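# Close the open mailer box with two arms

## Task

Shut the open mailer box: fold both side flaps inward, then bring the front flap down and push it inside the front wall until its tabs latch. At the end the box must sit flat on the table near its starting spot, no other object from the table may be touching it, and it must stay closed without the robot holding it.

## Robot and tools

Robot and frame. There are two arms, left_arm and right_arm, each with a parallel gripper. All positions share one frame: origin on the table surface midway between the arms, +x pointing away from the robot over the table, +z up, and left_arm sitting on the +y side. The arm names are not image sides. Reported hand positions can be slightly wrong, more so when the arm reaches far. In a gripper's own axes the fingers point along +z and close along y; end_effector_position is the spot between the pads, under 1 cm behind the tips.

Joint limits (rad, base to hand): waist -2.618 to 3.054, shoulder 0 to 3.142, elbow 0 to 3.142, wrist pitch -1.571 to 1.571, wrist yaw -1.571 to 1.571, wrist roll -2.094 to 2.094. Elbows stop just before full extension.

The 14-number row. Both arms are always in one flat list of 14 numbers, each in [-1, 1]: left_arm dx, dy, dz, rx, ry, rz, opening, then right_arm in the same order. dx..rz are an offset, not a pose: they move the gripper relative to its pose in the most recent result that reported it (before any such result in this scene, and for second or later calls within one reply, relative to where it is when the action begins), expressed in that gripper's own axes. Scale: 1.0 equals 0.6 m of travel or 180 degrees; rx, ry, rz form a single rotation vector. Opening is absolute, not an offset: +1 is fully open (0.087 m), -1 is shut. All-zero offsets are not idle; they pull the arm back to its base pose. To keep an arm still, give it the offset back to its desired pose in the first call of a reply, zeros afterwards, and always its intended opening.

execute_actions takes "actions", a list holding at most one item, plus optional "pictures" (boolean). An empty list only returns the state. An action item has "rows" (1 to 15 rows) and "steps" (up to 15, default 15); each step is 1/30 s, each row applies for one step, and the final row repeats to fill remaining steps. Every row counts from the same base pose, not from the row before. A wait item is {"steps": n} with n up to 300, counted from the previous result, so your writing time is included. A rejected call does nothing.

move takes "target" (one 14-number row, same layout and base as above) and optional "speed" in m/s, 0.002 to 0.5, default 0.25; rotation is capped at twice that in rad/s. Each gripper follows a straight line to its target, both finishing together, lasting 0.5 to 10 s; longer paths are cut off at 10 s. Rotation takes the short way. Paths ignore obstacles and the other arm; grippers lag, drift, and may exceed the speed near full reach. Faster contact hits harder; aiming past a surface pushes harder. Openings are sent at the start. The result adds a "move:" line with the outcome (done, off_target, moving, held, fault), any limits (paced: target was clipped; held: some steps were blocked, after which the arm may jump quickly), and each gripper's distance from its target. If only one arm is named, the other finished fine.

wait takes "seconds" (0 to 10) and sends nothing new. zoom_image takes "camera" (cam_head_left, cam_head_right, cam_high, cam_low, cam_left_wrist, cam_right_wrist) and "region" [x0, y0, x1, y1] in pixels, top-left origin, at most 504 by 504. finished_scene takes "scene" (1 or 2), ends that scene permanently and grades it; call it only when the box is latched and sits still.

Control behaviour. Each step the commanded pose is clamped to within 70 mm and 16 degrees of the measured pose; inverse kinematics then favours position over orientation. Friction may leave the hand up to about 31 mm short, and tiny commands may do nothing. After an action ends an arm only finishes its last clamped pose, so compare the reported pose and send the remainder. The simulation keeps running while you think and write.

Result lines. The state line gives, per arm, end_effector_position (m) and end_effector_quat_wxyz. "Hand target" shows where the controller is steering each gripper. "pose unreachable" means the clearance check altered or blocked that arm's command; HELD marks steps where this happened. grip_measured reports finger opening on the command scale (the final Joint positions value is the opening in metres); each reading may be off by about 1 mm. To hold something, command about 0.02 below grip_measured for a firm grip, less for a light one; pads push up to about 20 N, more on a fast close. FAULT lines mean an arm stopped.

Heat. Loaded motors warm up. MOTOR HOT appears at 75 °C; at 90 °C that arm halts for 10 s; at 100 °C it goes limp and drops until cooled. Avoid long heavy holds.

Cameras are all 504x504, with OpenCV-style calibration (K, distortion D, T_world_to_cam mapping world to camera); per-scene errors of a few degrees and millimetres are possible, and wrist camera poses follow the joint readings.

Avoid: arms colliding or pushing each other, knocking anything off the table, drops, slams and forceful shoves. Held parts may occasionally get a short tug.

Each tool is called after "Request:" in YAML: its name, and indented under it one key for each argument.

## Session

Request:
execute_actions:
  actions: []

Scene clock: 0.00 s of 5140.00 s.
left_arm: end_effector_position=(+0.3128, +0.5508, +0.2517) grip_measured=+0.979 end_effector_quat_wxyz=(-0.541, +0.589, -0.517, +0.305) | right_arm: end_effector_position=(+0.1221, -0.0676, +0.2941) grip_measured=+1.000 end_effector_quat_wxyz=(-0.127, +0.063, +0.914, +0.379)
Joint positions: left_arm=[ 1.178  1.269  0.853  0.125  0.652 -1.185  0.087] | right_arm=[ 0.769  1.43   1.569 -1.256 -0.712  1.033  0.087]
Joint velocities: left_arm=[-0.012 -0.017  0.007  0.007 -0.007  0.037  0.   ] | right_arm=[ 0.007 -0.012 -0.012 -0.066 -0.007 -0.051  0.   ]
Motor temperatures (°C, as the motors report them): left_arm=[22 26 27 27 21 22] | right_arm=[21 28 26 26 22 22]
Hand target (left_arm): +0.313, +0.551, +0.252; -0.541, +0.589, -0.517, +0.305
Hand target (right_arm): +0.122, -0.068, +0.294; -0.127, +0.063, +0.914, +0.379
camera_calibration (this result's frames):
cam_left_wrist: T_world_to_cam=[[0.276819, -0.127196, 0.952467, -0.256787], [-0.538831, -0.84125, 0.0442593, 0.637252], [0.795633, -0.525471, -0.301411, 0.257281], [0, 0, 0, 1]] pos_world=[0.209753, 0.63862, 0.293924]
cam_right_wrist: T_world_to_cam=[[-0.201781, -0.718916, -0.665165, 0.167144], [-0.479183, -0.519841, 0.707212, -0.162368], [-0.854206, 0.461437, -0.239599, 0.345988], [0, 0, 0, 1]] pos_world=[0.251467, -0.123895, 0.308904]

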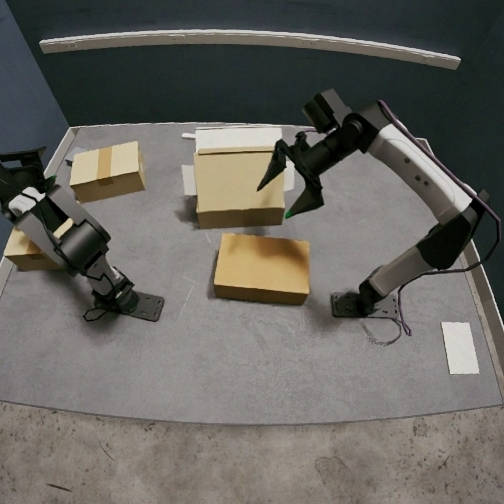

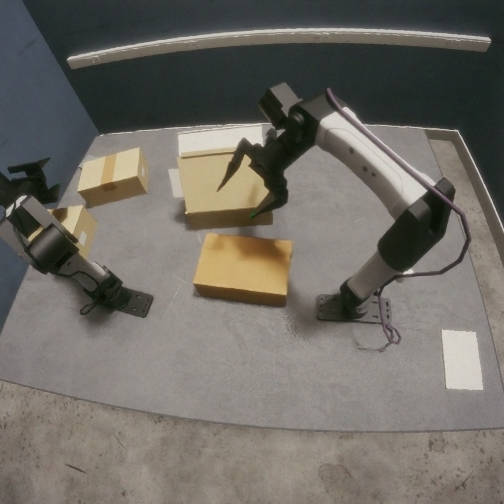

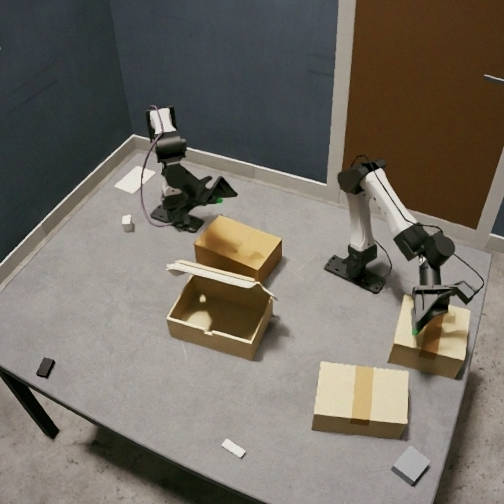

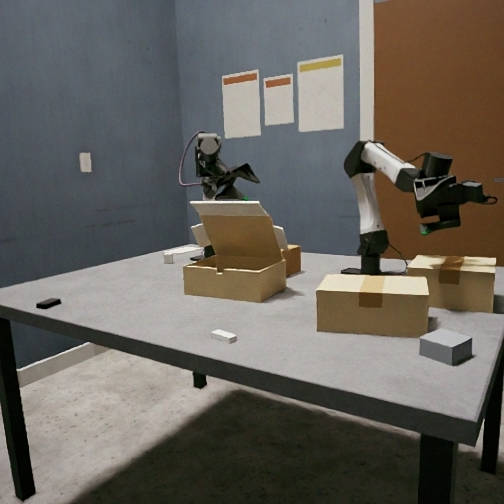

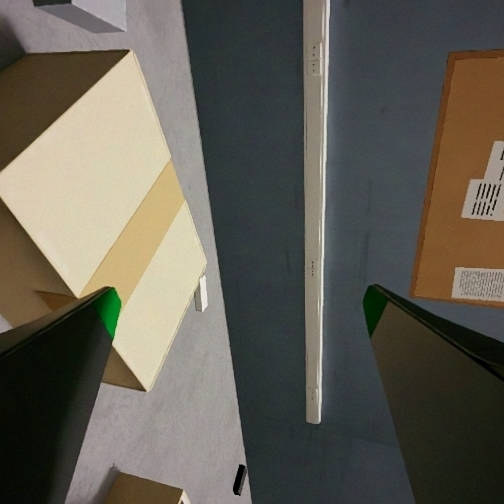

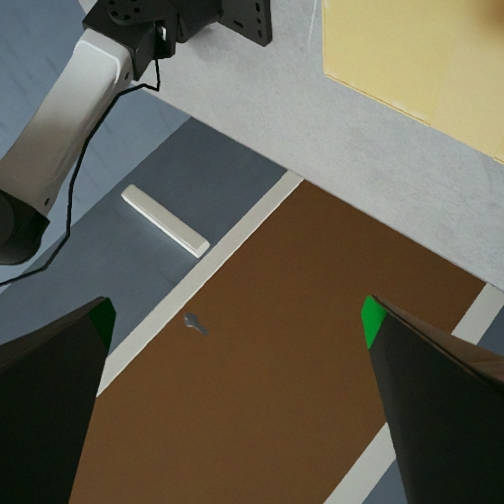

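Request:
move:
  target: [0.54,0.042,-0.048,0.221,0.513,0.456,-1, -0.465,-0.265,-0.128,0.022,-0.1,-0.369,-1]
  speed: 0.3

Scene clock: 16.30 s of 5140.00 s.
left_arm: end_effector_position=(+0.3761, +0.2386, +0.1836) grip_measured=-1.000 end_effector_quat_wxyz=(+0.268, +0.392, +0.807, -0.352) | right_arm: end_effector_position=(+0.3582, -0.2383, +0.1609) grip_measured=-0.985 end_effector_quat_wxyz=(+0.223, -0.388, +0.824, +0.347)
Joint positions: left_arm=[ 0.286  1.94   1.835 -1.361  0.912  0.972  0.   ] | right_arm=[ 0.071  1.853  1.648 -1.19  -0.837 -0.775  0.001]
Joint velocities: left_arm=[-0.007  0.007 -0.007 -0.066 -0.037 -0.051  0.   ] | right_arm=[-0.012 -0.012 -0.007 -0.095  0.051 -0.051  0.001]
Motor temperatures (°C, as the motors report them): left_arm=[22 27 29 30 21 22] | right_arm=[21 28 27 27 22 22]
Hand target (left_arm): +0.375, +0.239, +0.179; +0.255, +0.391, +0.810, -0.354
Hand target (right_arm): +0.368, -0.239, +0.163; +0.238, -0.394, +0.819, +0.344
Off the commanded pose (left_arm): 0.015 m, 4 deg.
Off the commanded pose (right_arm): 0.012 m, 2 deg.
After step 90, 8.90 s passed at rest.
move: off_target (left_arm, right_arm)
camera_calibration (this result's frames):
cam_left_wrist: T_world_to_cam=[[-0.826011, -0.438525, 0.354121, 0.349747], [-0.460972, 0.887109, 0.0233034, -0.0261269], [-0.324363, -0.143991, -0.934909, 0.468916], [0, 0, 0, 1]] pos_world=[0.42895, 0.24407, 0.315151]
cam_right_wrist: T_world_to_cam=[[0.795479, -0.470209, -0.382252, -0.340061], [-0.47265, -0.8762, 0.0942163, -0.0323863], [-0.379231, 0.105724, -0.919242, 0.448986], [0, 0, 0, 1]] pos_world=[0.425473, -0.235745, 0.28579]

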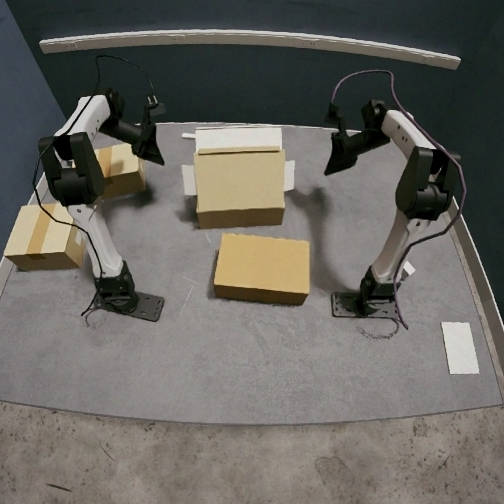

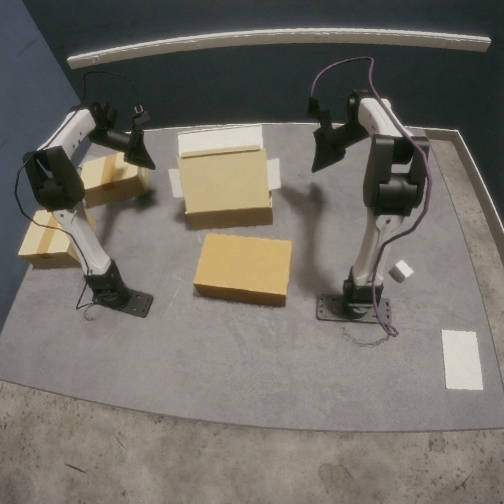

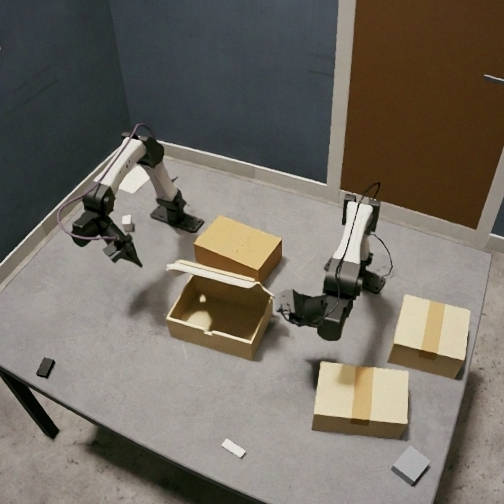

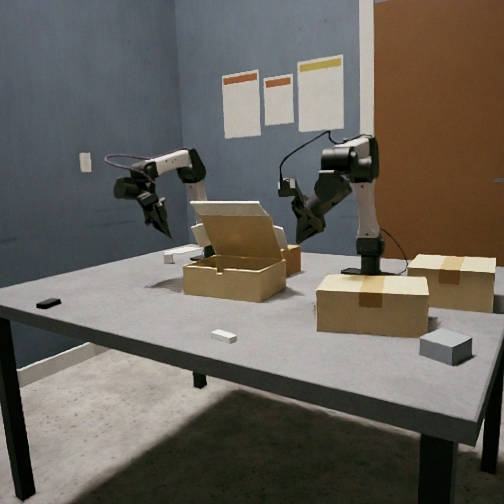

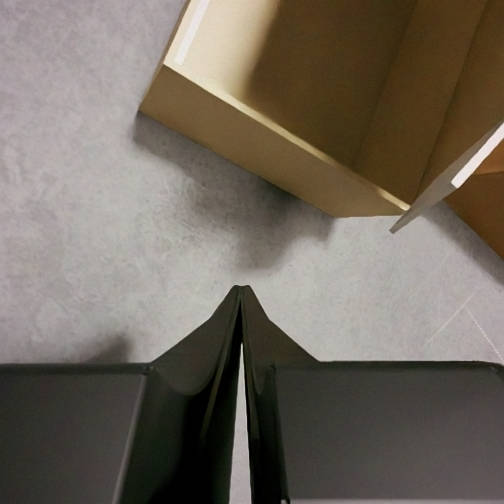

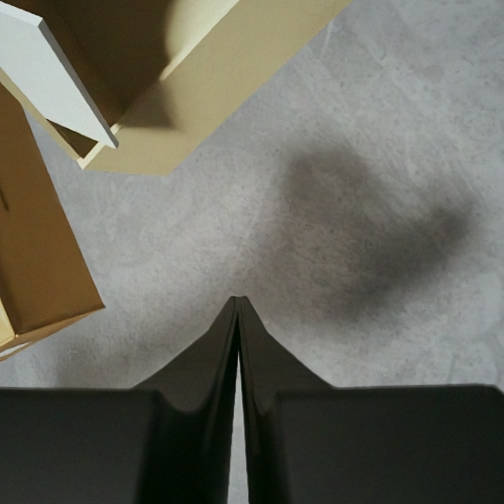

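Request:
move:
  target: [0.038,-0.127,0.057,0,0,0,-1, -0.013,0.102,0.063,0,0,0,-1]
  speed: 0.1

Request:
move:
  target: [-0.093,0.05,0.147,0,0,0,-1, -0.098,-0.035,0.137,0,0,0,-1]
  speed: 0.05

Scene clock: 22.27 s of 5140.00 s.
left_arm: end_effector_position=(+0.3096, +0.1882, +0.1818) grip_measured=-1.000 end_effector_quat_wxyz=(+0.273, +0.393, +0.803, -0.356) | right_arm: end_effector_position=(+0.3198, -0.1794, +0.1622) grip_measured=-0.985 end_effector_quat_wxyz=(+0.214, -0.388, +0.825, +0.351)
Joint positions: left_arm=[ 0.152  1.612  1.413 -1.094  0.899  0.76   0.   ] | right_arm=[ 0.254  1.699  1.455 -0.988 -0.792 -0.528  0.001]
Joint velocities: left_arm=[-0.007  0.002  0.002  0.022 -0.051 -0.037  0.   ] | right_arm=[0.017 0.007 0.007 0.007 0.037 0.022 0.001]
Motor temperatures (°C, as the motors report them): left_arm=[22 29 30 29 21 22] | right_arm=[21 29 28 27 22 22]
Hand target (left_arm): +0.307, +0.187, +0.176; +0.267, +0.392, +0.806, -0.354
Hand target (right_arm): +0.318, -0.179, +0.164; +0.222, -0.389, +0.824, +0.347
Off the commanded pose (left_arm): 0.009 m, 1 deg.
Off the commanded pose (right_arm): 0.004 m, 1 deg.
After step 90, 1.57 s passed at rest.
move: done
camera_calibration (this result's frames):
cam_left_wrist: T_world_to_cam=[[-0.830182, -0.431436, 0.353074, 0.273533], [-0.458268, 0.888774, 0.00850701, -0.0104162], [-0.317473, -0.15474, -0.935557, 0.438391], [0, 0, 0, 1]] pos_world=[0.361486, 0.195106, 0.313651]
cam_right_wrist: T_world_to_cam=[[0.792034, -0.464885, -0.395681, -0.277121], [-0.464166, -0.879586, 0.104304, -0.00403944], [-0.396525, 0.101049, -0.912446, 0.432964], [0, 0, 0, 1]] pos_world=[0.389295, -0.176133, 0.285826]

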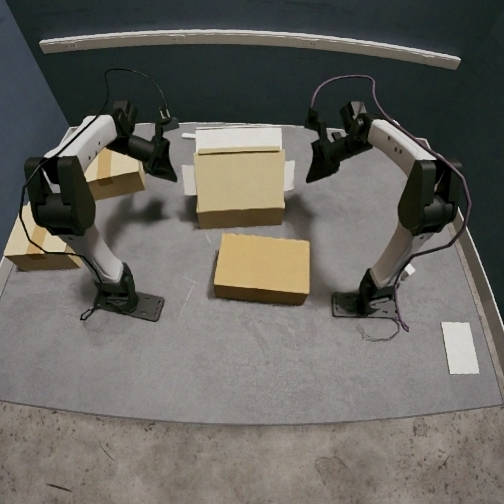

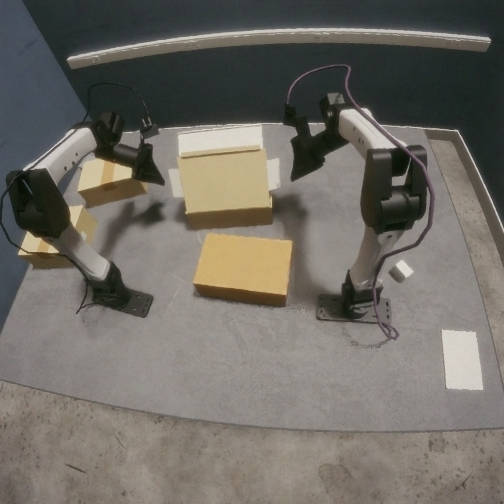

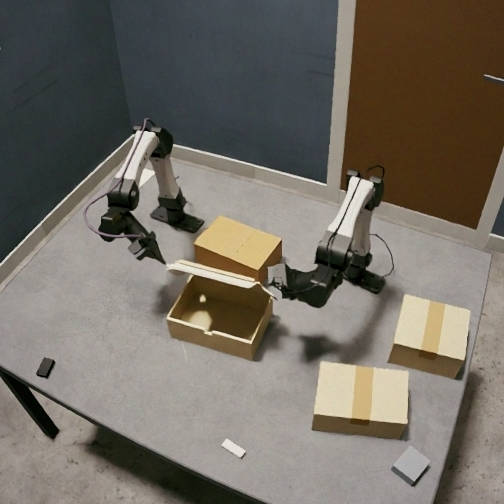

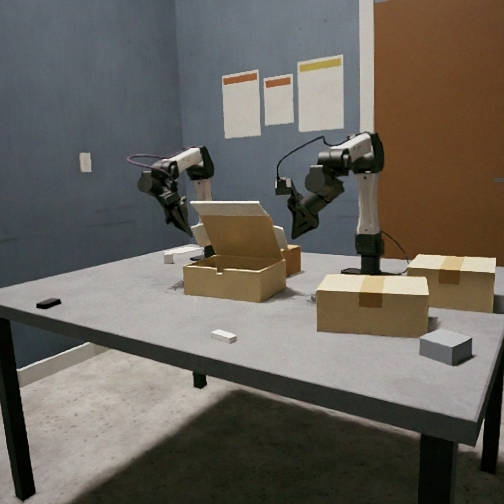

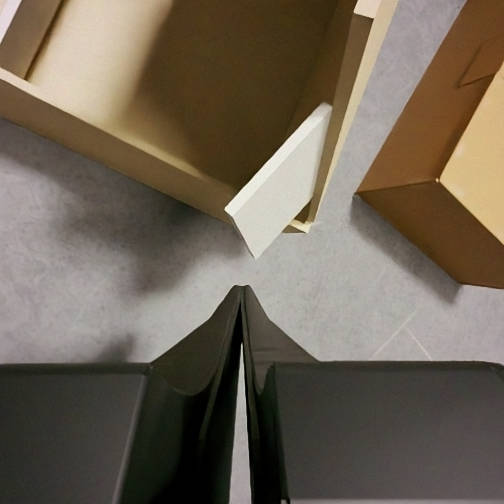

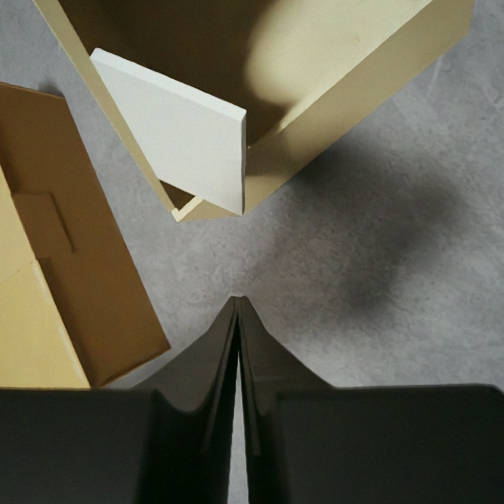

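Scene clock: 24.73 s of 5140.00 s.
left_arm: end_effector_position=(+0.3761, +0.1280, +0.1521) grip_measured=-1.000 end_effector_quat_wxyz=(+0.265, +0.381, +0.819, -0.337) | right_arm: end_effector_position=(+0.3749, -0.1223, +0.1290) grip_measured=-0.985 end_effector_quat_wxyz=(+0.198, -0.377, +0.843, +0.328)
Joint positions: left_arm=[-0.022  1.836  1.555 -0.826  0.786  0.485  0.   ] | right_arm=[ 0.384  1.958  1.665 -0.859 -0.686 -0.349  0.001]
Joint velocities: left_arm=[-0.037 -0.007  0.007  0.037 -0.051 -0.037  0.   ] | right_arm=[-0.007 -0.007 -0.002  0.022 -0.007  0.007  0.001]
Motor temperatures (°C, as the motors report them): left_arm=[22 29 30 29 21 22] | right_arm=[21 29 28 27 22 22]
Hand target (left_arm): +0.378, +0.109, +0.157; +0.272, +0.393, +0.802, -0.358
Hand target (right_arm): +0.378, -0.101, +0.136; +0.212, -0.389, +0.825, +0.350
Off the commanded pose (left_arm): 0.021 m, 3 deg.
Off the commanded pose (right_arm): 0.025 m, 4 deg.
move: off_target (left_arm, right_arm)
camera_calibration (this result's frames):
cam_left_wrist: T_world_to_cam=[[-0.807716, -0.475569, 0.348466, 0.311082], [-0.48995, 0.870202, 0.0519417, 0.0814501], [-0.327938, -0.128777, -0.935881, 0.423086], [0, 0, 0, 1]] pos_world=[0.429919, 0.131547, 0.283325]
cam_right_wrist: T_world_to_cam=[[0.767119, -0.512131, -0.386329, -0.304961], [-0.488005, -0.856766, 0.166745, 0.0789276], [-0.416388, 0.0606169, -0.907164, 0.420579], [0, 0, 0, 1]] pos_world=[0.447583, -0.114051, 0.250558]

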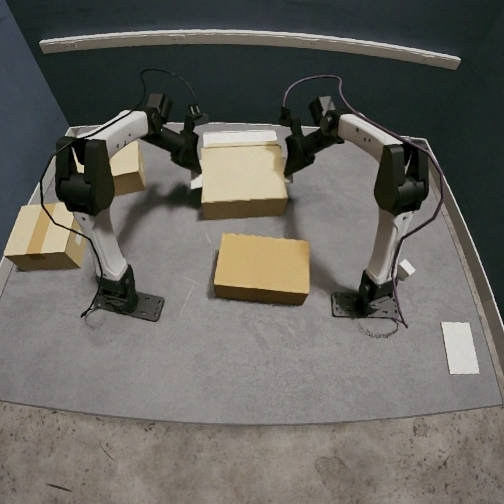

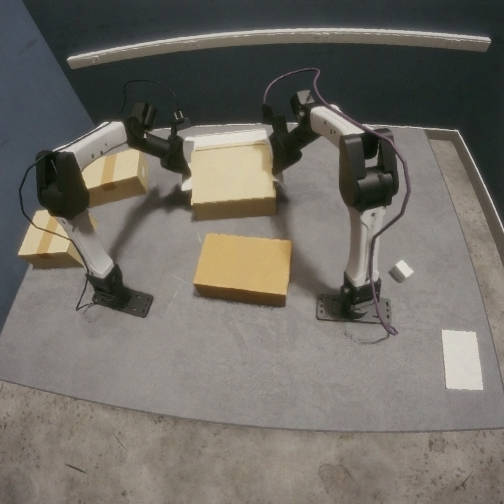

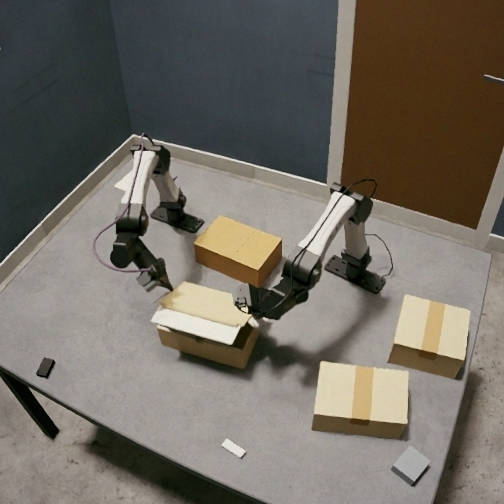

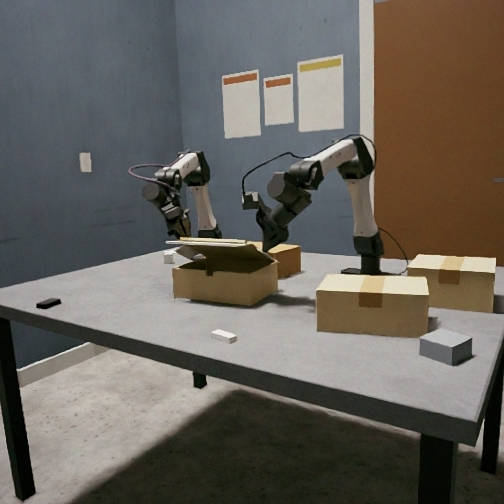

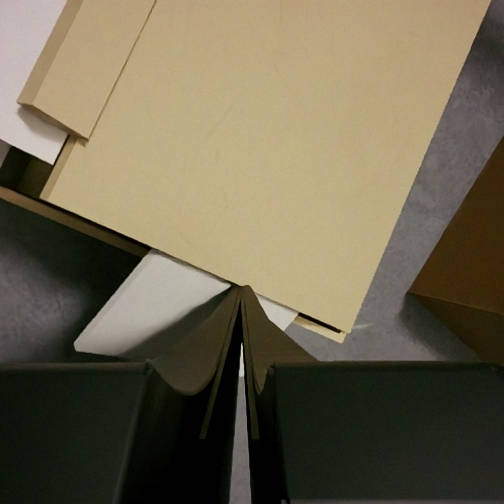

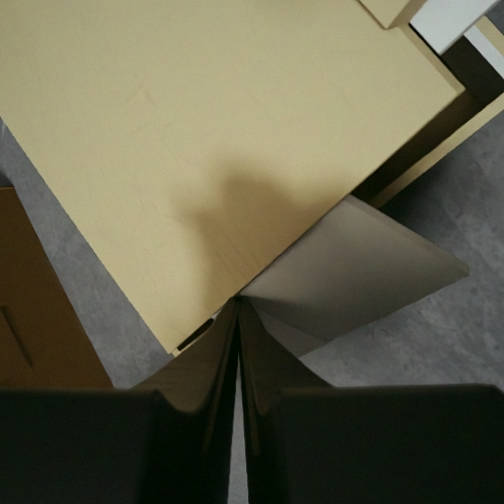

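Request:
move:
  target: [0.06,0.06,-0.104,0,0,0,-1, 0.065,-0.061,-0.1,0,0,0,-1]
  speed: 0.06

Scene clock: 28.77 s of 5140.00 s.
left_arm: end_effector_position=(+0.3733, +0.2067, +0.1562) grip_measured=-1.000 end_effector_quat_wxyz=(+0.273, +0.385, +0.817, -0.330) | right_arm: end_effector_position=(+0.3790, -0.1994, +0.1291) grip_measured=-0.985 end_effector_quat_wxyz=(+0.199, -0.375, +0.845, +0.326)
Joint positions: left_arm=[ 0.188  1.836  1.593 -1.054  0.854  0.774  0.   ] | right_arm=[ 0.193  1.937  1.654 -1.019 -0.745 -0.581  0.001]
Joint velocities: left_arm=[-0.002 -0.002 -0.007 -0.022 -0.007  0.007  0.   ] | right_arm=[-0.007 -0.012 -0.007 -0.051 -0.007  0.022 -0.001]
Motor temperatures (°C, as the motors report them): left_arm=[22 29 31 29 21 22] | right_arm=[21 30 29 27 22 22]
Hand target (left_arm): +0.373, +0.209, +0.154; +0.265, +0.381, +0.820, -0.335
Hand target (right_arm): +0.372, -0.201, +0.134; +0.199, -0.376, +0.843, +0.329
Off the commanded pose (left_arm): 0.003 m, 1 deg.
Off the commanded pose (right_arm): 0.008 m, 0 deg.
move: done
camera_calibration (this result's frames):
cam_left_wrist: T_world_to_cam=[[-0.814438, -0.479357, 0.326967, 0.351545], [-0.492875, 0.868876, 0.0461379, 0.01363], [-0.30621, -0.123577, -0.943909, 0.428197], [0, 0, 0, 1]] pos_world=[0.424148, 0.209588, 0.288606]
cam_right_wrist: T_world_to_cam=[[0.764606, -0.518061, -0.383393, -0.348107], [-0.493655, -0.8532, 0.168388, 0.0175148], [-0.414346, 0.0605134, -0.908105, 0.426363], [0, 0, 0, 1]] pos_world=[0.451473, -0.191198, 0.250771]

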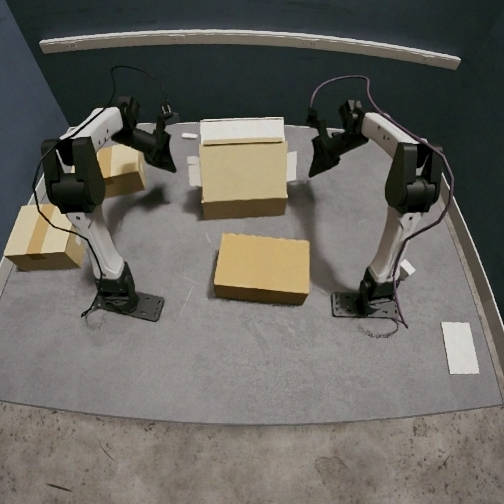

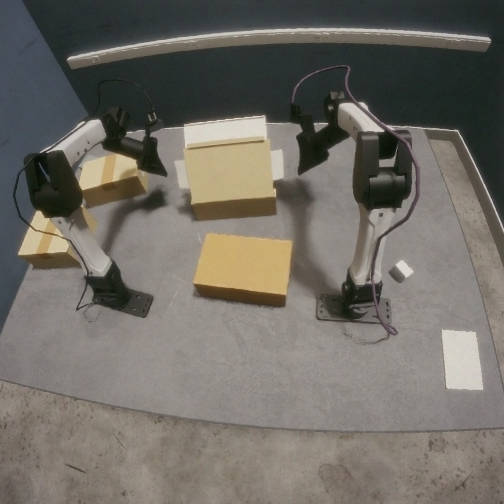

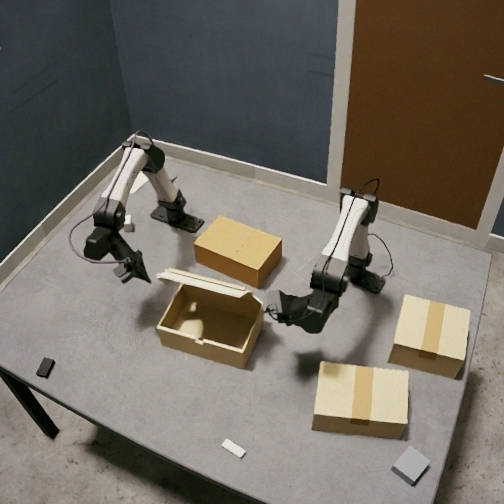

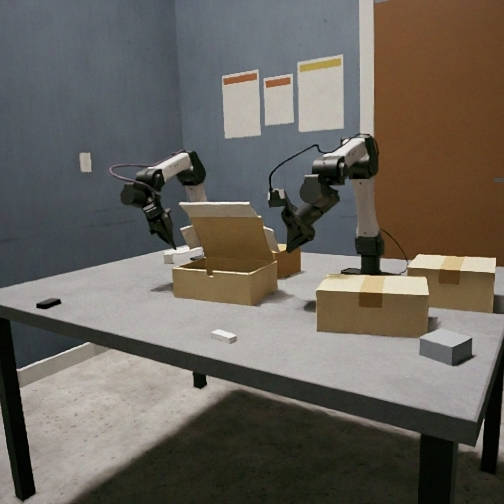

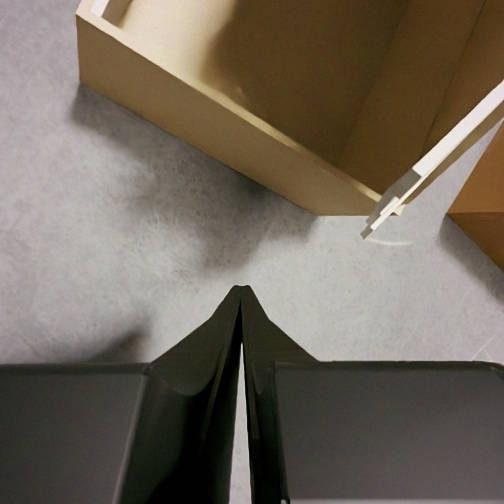

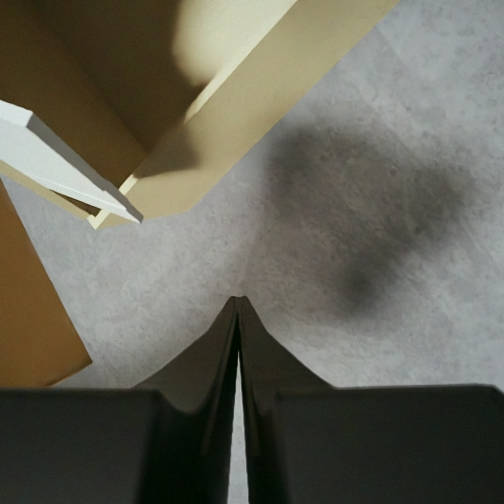

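Request:
move:
  target: [-0.075,-0.075,0.13,0,0,0,-1, -0.081,0.076,0.125,0,0,0,-1]
  speed: 0.05

Scene clock: 33.60 s of 5140.00 s.
left_arm: end_effector_position=(+0.3804, +0.1073, +0.1645) grip_measured=-1.000 end_effector_quat_wxyz=(+0.284, +0.388, +0.811, -0.334) | right_arm: end_effector_position=(+0.3765, -0.1083, +0.1194) grip_measured=-0.985 end_effector_quat_wxyz=(+0.189, -0.374, +0.850, +0.320)
Joint positions: left_arm=[-0.073  1.824  1.569 -0.766  0.763  0.425  0.   ] | right_arm=[ 0.422  1.994  1.686 -0.838 -0.652 -0.306  0.001]
Joint velocities: left_arm=[-0.007  0.002 -0.002 -0.066  0.022 -0.007  0.   ] | right_arm=[ 0.007 -0.022 -0.002  0.051  0.022 -0.051 -0.   ]
Motor temperatures (°C, as the motors report them): left_arm=[22 30 31 29 21 22] | right_arm=[21 31 29 27 22 22]
Hand target (left_arm): +0.377, +0.106, +0.154; +0.273, +0.384, +0.816, -0.334
Hand target (right_arm): +0.383, -0.101, +0.122; +0.198, -0.375, +0.845, +0.325
Off the commanded pose (left_arm): 0.012 m, 2 deg.
Off the commanded pose (right_arm): 0.011 m, 1 deg.
move: off_target (left_arm, right_arm)
camera_calibration (this result's frames):
cam_left_wrist: T_world_to_cam=[[-0.823362, -0.47031, 0.317621, 0.310896], [-0.489646, 0.871659, 0.02139, 0.105629], [-0.286917, -0.13791, -0.947976, 0.420764], [0, 0, 0, 1]] pos_world=[0.428425, 0.112172, 0.297868]
cam_right_wrist: T_world_to_cam=[[0.757903, -0.526579, -0.385094, -0.301021], [-0.491608, -0.849054, 0.193465, 0.0923053], [-0.42884, 0.0426875, -0.902371, 0.413873], [0, 0, 0, 1]] pos_world=[0.451009, -0.0978065, 0.239688]

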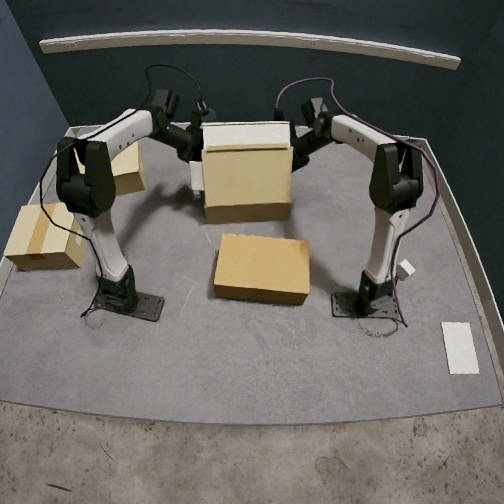

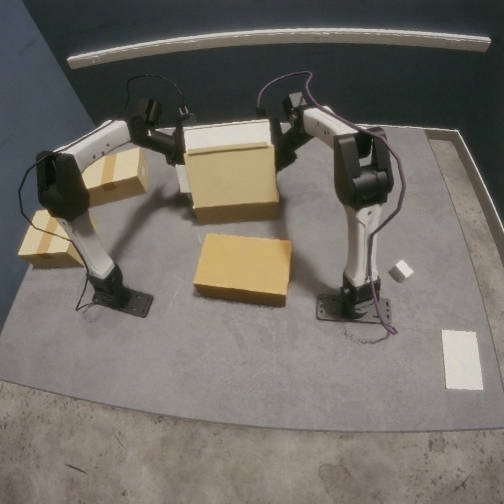

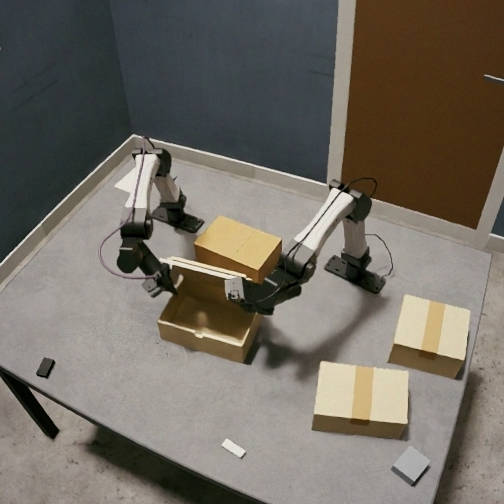

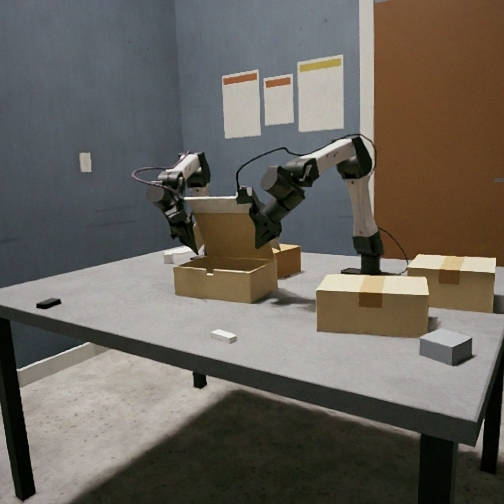

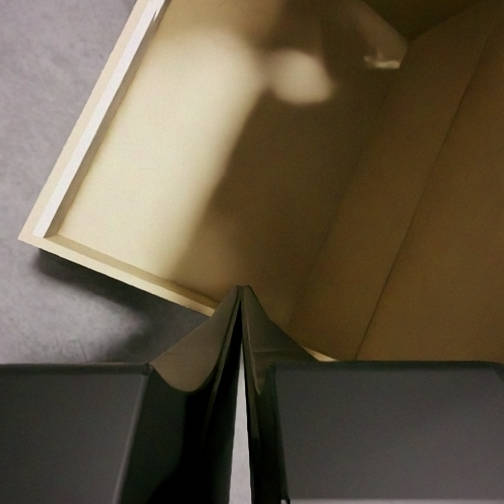

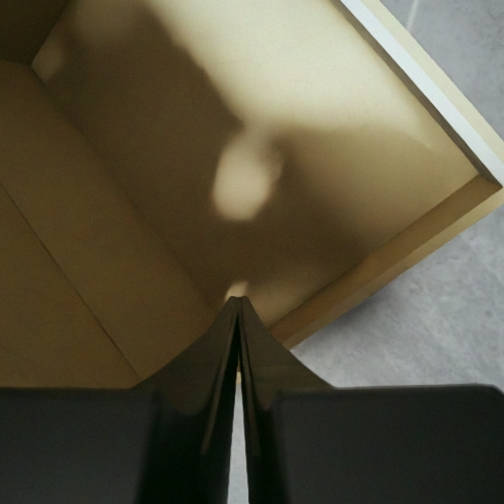

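Request:
move:
  target: [0.066,0.071,-0.114,0,0,0,-1, 0,0,0,0,0,0,-1]
  speed: 0.1

Request:
move:
  target: [0.081,-0.123,-0.03,0,0,0,-1, 0,0,0,0,0,0,-1]
  speed: 0.1

Request:
move:
  target: [-0.037,-0.04,0.063,0,0,0,-1, 0,0,0,0,0,0,-1]
  speed: 0.08

Scene clock: 40.07 s of 5140.00 s.
left_arm: end_effector_position=(+0.3806, +0.1963, +0.1648) grip_measured=-1.000 end_effector_quat_wxyz=(+0.291, +0.390, +0.810, -0.327) | right_arm: end_effector_position=(+0.3767, -0.1082, +0.1195) grip_measured=-0.985 end_effector_quat_wxyz=(+0.189, -0.373, +0.850, +0.320)
Joint positions: left_arm=[ 0.163  1.824  1.598 -1.001  0.857  0.733  0.   ] | right_arm=[ 0.422  1.994  1.686 -0.837 -0.652 -0.304  0.001]
Joint velocities: left_arm=[ 0.002 -0.012  0.002  0.007  0.051 -0.051  0.   ] | right_arm=[-0.012 -0.007 -0.002  0.022  0.037 -0.066  0.   ]
Motor temperatures (°C, as the motors report them): left_arm=[22 31 31 29 21 22] | right_arm=[21 32 29 27 22 22]
Hand target (left_arm): +0.379, +0.197, +0.165; +0.285, +0.388, +0.812, -0.330
Hand target (right_arm): +0.377, -0.108, +0.119; +0.189, -0.374, +0.850, +0.320
Off the commanded pose (left_arm): 0.001 m, 1 deg.
Off the commanded pose (right_arm): 0.000 m, 0 deg.
After step 90, 2.03 s passed at rest.
move: done
camera_calibration (this result's frames):
cam_left_wrist: T_world_to_cam=[[-0.826648, -0.476187, 0.299832, 0.358137], [-0.494248, 0.869141, 0.0176916, 0.0310265], [-0.269021, -0.133566, -0.953828, 0.426666], [0, 0, 0, 1]] pos_world=[0.42617, 0.200562, 0.299036]
cam_right_wrist: T_world_to_cam=[[0.757192, -0.527259, -0.385562, -0.300776], [-0.492481, -0.848589, 0.193287, 0.0928246], [-0.429096, 0.043527, -0.90221, 0.414143], [0, 0, 0, 1]] pos_world=[0.451167, -0.0978436, 0.239734]

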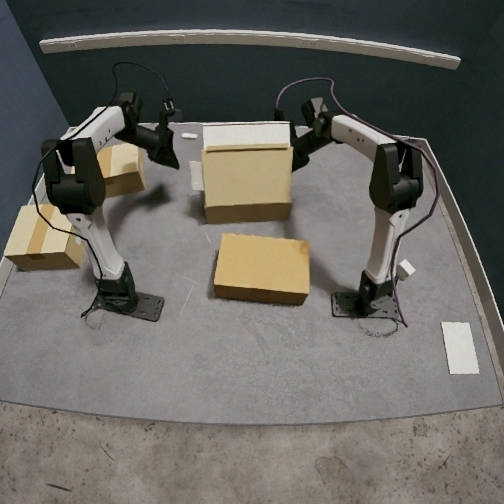

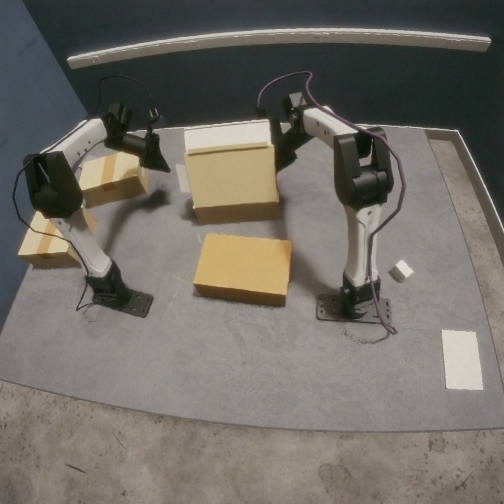

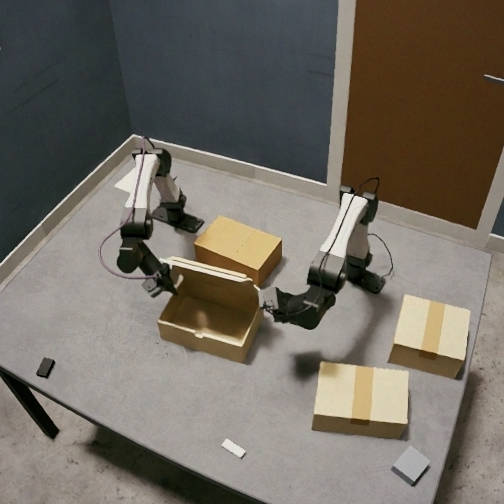

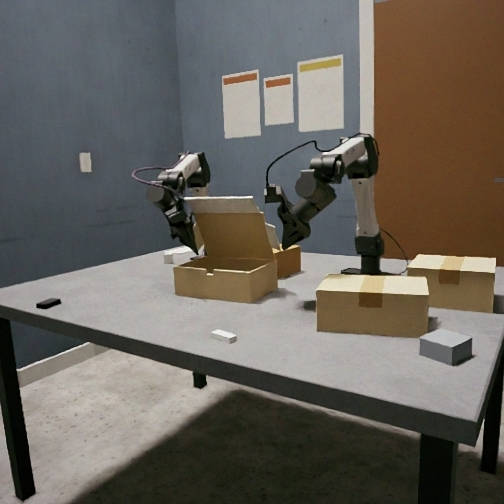

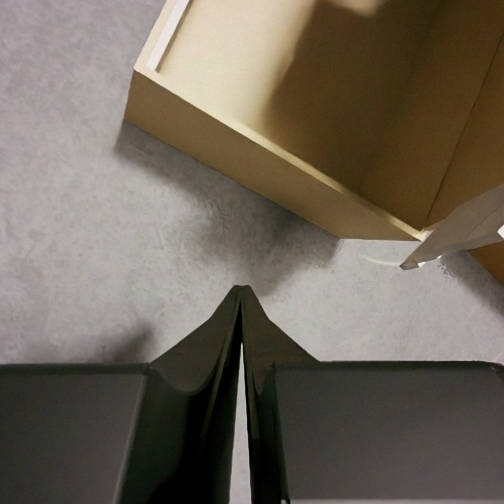

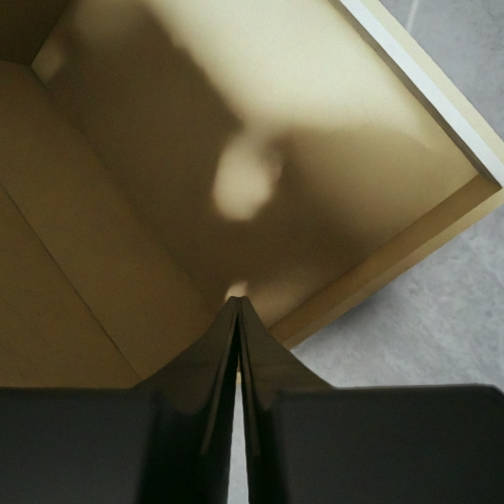

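Scene clock: 41.30 s of 5140.00 s.
left_arm: end_effector_position=(+0.2949, +0.1967, +0.1706) grip_measured=-1.000 end_effector_quat_wxyz=(+0.297, +0.391, +0.809, -0.324) | right_arm: end_effector_position=(+0.3767, -0.1082, +0.1195) grip_measured=-0.985 end_effector_quat_wxyz=(+0.189, -0.373, +0.850, +0.320)
Joint positions: left_arm=[ 0.163  1.484  1.249 -0.975  0.857  0.729  0.   ] | right_arm=[ 0.422  1.994  1.686 -0.837 -0.652 -0.304  0.001]
Joint velocities: left_arm=[ 0.022 -0.012 -0.007 -0.037 -0.007 -0.066  0.   ] | right_arm=[-0.012 -0.007  0.007 -0.007 -0.051 -0.007 -0.001]
Motor temperatures (°C, as the motors report them): left_arm=[22 32 31 29 21 22] | right_arm=[21 32 30 27 22 22]
Hand target (left_arm): +0.290, +0.195, +0.165; +0.291, +0.390, +0.810, -0.327
Hand target (right_arm): +0.377, -0.108, +0.119; +0.189, -0.373, +0.850, +0.320
Off the commanded pose (left_arm): 0.009 m, 1 deg.
Off the commanded pose (right_arm): 0.000 m, 0 deg.
move: done
camera_calibration (this result's frames):
cam_left_wrist: T_world_to_cam=[[-0.829425, -0.478022, 0.289049, 0.288784], [-0.496677, 0.867877, 0.010064, -0.00943431], [-0.25567, -0.135216, -0.957262, 0.406236], [0, 0, 0, 1]] pos_world=[0.338701, 0.201163, 0.305497]
cam_right_wrist: T_world_to_cam=[[0.757192, -0.527259, -0.385562, -0.300776], [-0.492481, -0.848589, 0.193287, 0.0928246], [-0.429096, 0.043527, -0.90221, 0.414143], [0, 0, 0, 1]] pos_world=[0.451167, -0.0978436, 0.239734]

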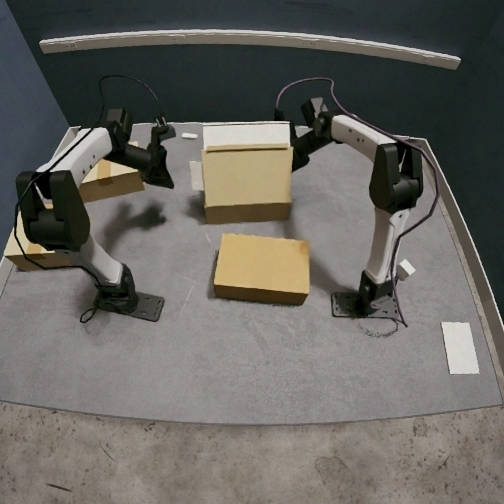

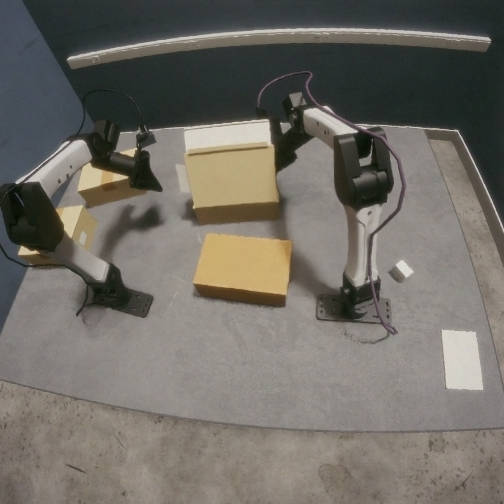

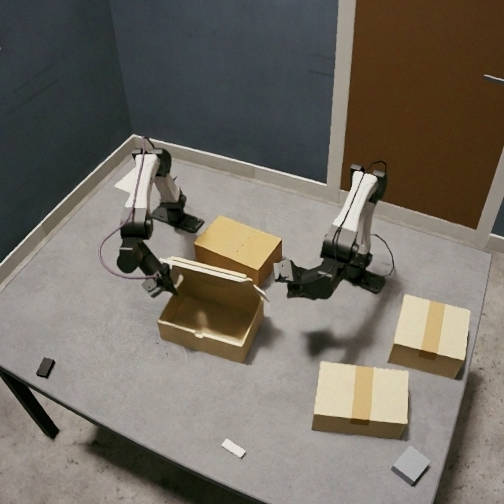

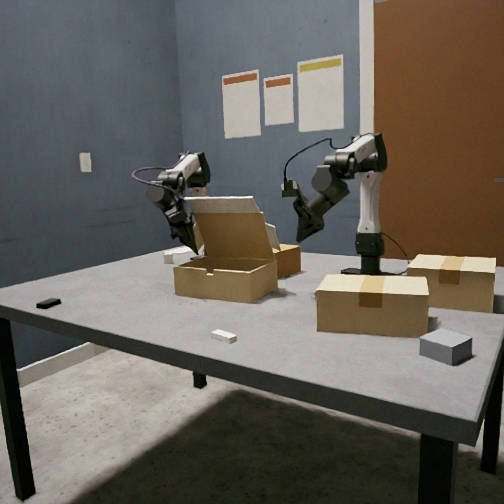

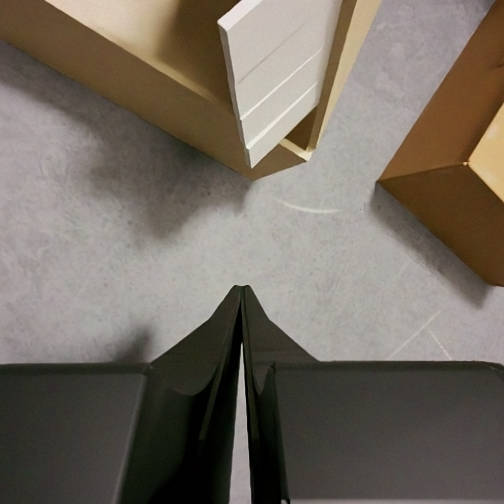

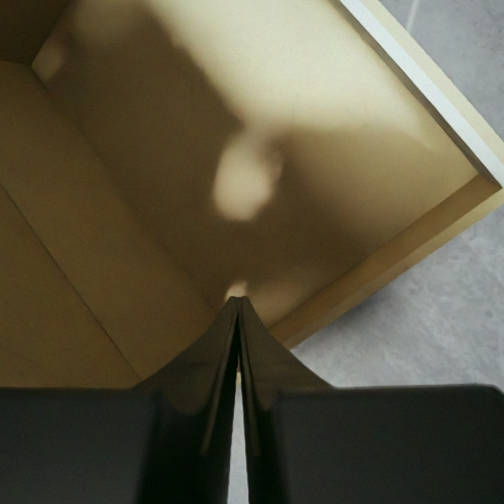

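Scene clock: 42.40 s of 5140.00 s.
left_arm: end_effector_position=(+0.2993, +0.1467, +0.1768) grip_measured=-1.000 end_effector_quat_wxyz=(+0.302, +0.392, +0.804, -0.328) | right_arm: end_effector_position=(+0.3767, -0.1082, +0.1195) grip_measured=-0.985 end_effector_quat_wxyz=(+0.189, -0.373, +0.850, +0.320)
Joint positions: left_arm=[-0.008  1.471  1.234 -0.797  0.795  0.502  0.   ] | right_arm=[ 0.422  1.994  1.686 -0.837 -0.652 -0.304  0.001]
Joint velocities: left_arm=[-0.017 -0.022 -0.012 -0.037  0.007 -0.066  0.   ] | right_arm=[ 0.017 -0.012 -0.012 -0.022  0.051  0.066 -0.   ]
Motor temperatures (°C, as the motors report them): left_arm=[22 32 31 29 21 22] | right_arm=[21 32 30 27 22 22]
Hand target (left_arm): +0.296, +0.146, +0.171; +0.297, +0.391, +0.808, -0.327
Hand target (right_arm): +0.377, -0.108, +0.119; +0.189, -0.373, +0.850, +0.320
Off the commanded pose (left_arm): 0.007 m, 1 deg.
Off the commanded pose (right_arm): 0.000 m, 0 deg.
move: done
camera_calibration (this result's frames):
cam_left_wrist: T_world_to_cam=[[-0.834402, -0.46978, 0.288236, 0.267227], [-0.491664, 0.870776, -0.00406777, 0.0365866], [-0.249078, -0.14511, -0.957551, 0.406039], [0, 0, 0, 1]] pos_world=[0.342099, 0.152599, 0.311927]
cam_right_wrist: T_world_to_cam=[[0.757192, -0.527259, -0.385562, -0.300776], [-0.492481, -0.848589, 0.193287, 0.0928246], [-0.429096, 0.043527, -0.90221, 0.414143], [0, 0, 0, 1]] pos_world=[0.451167, -0.0978436, 0.239734]

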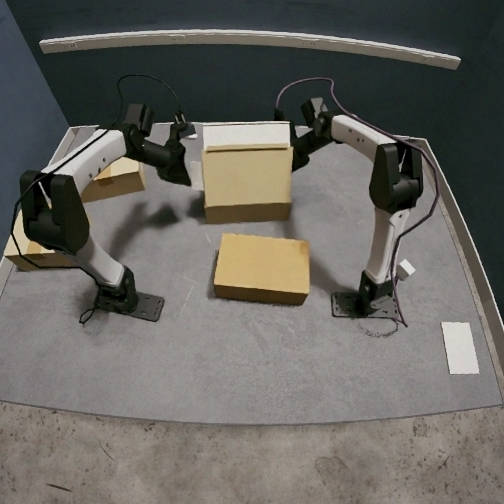

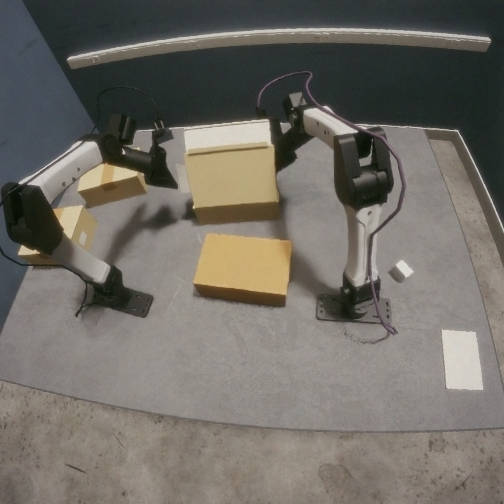

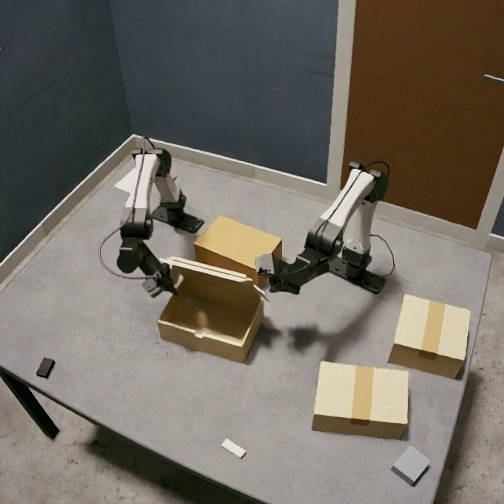

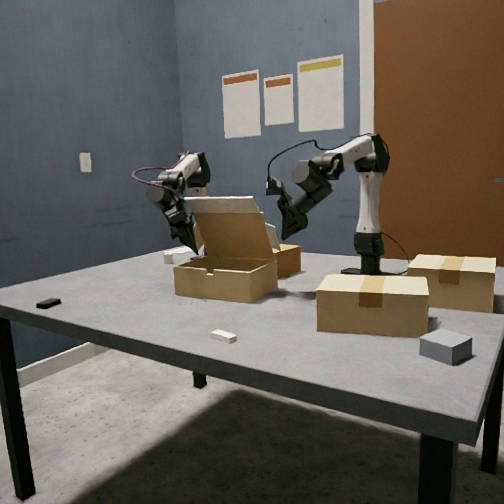

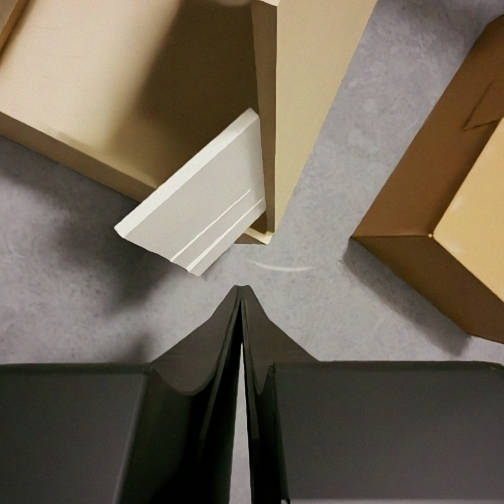

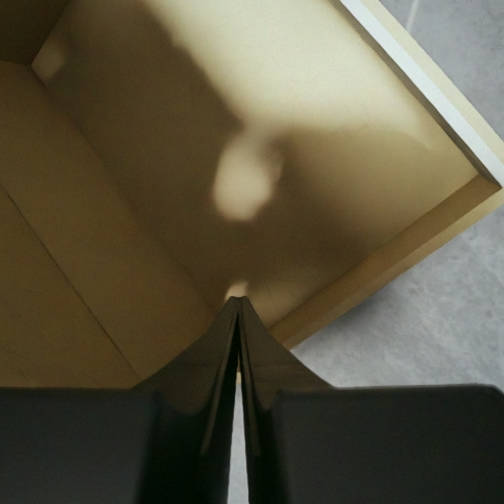

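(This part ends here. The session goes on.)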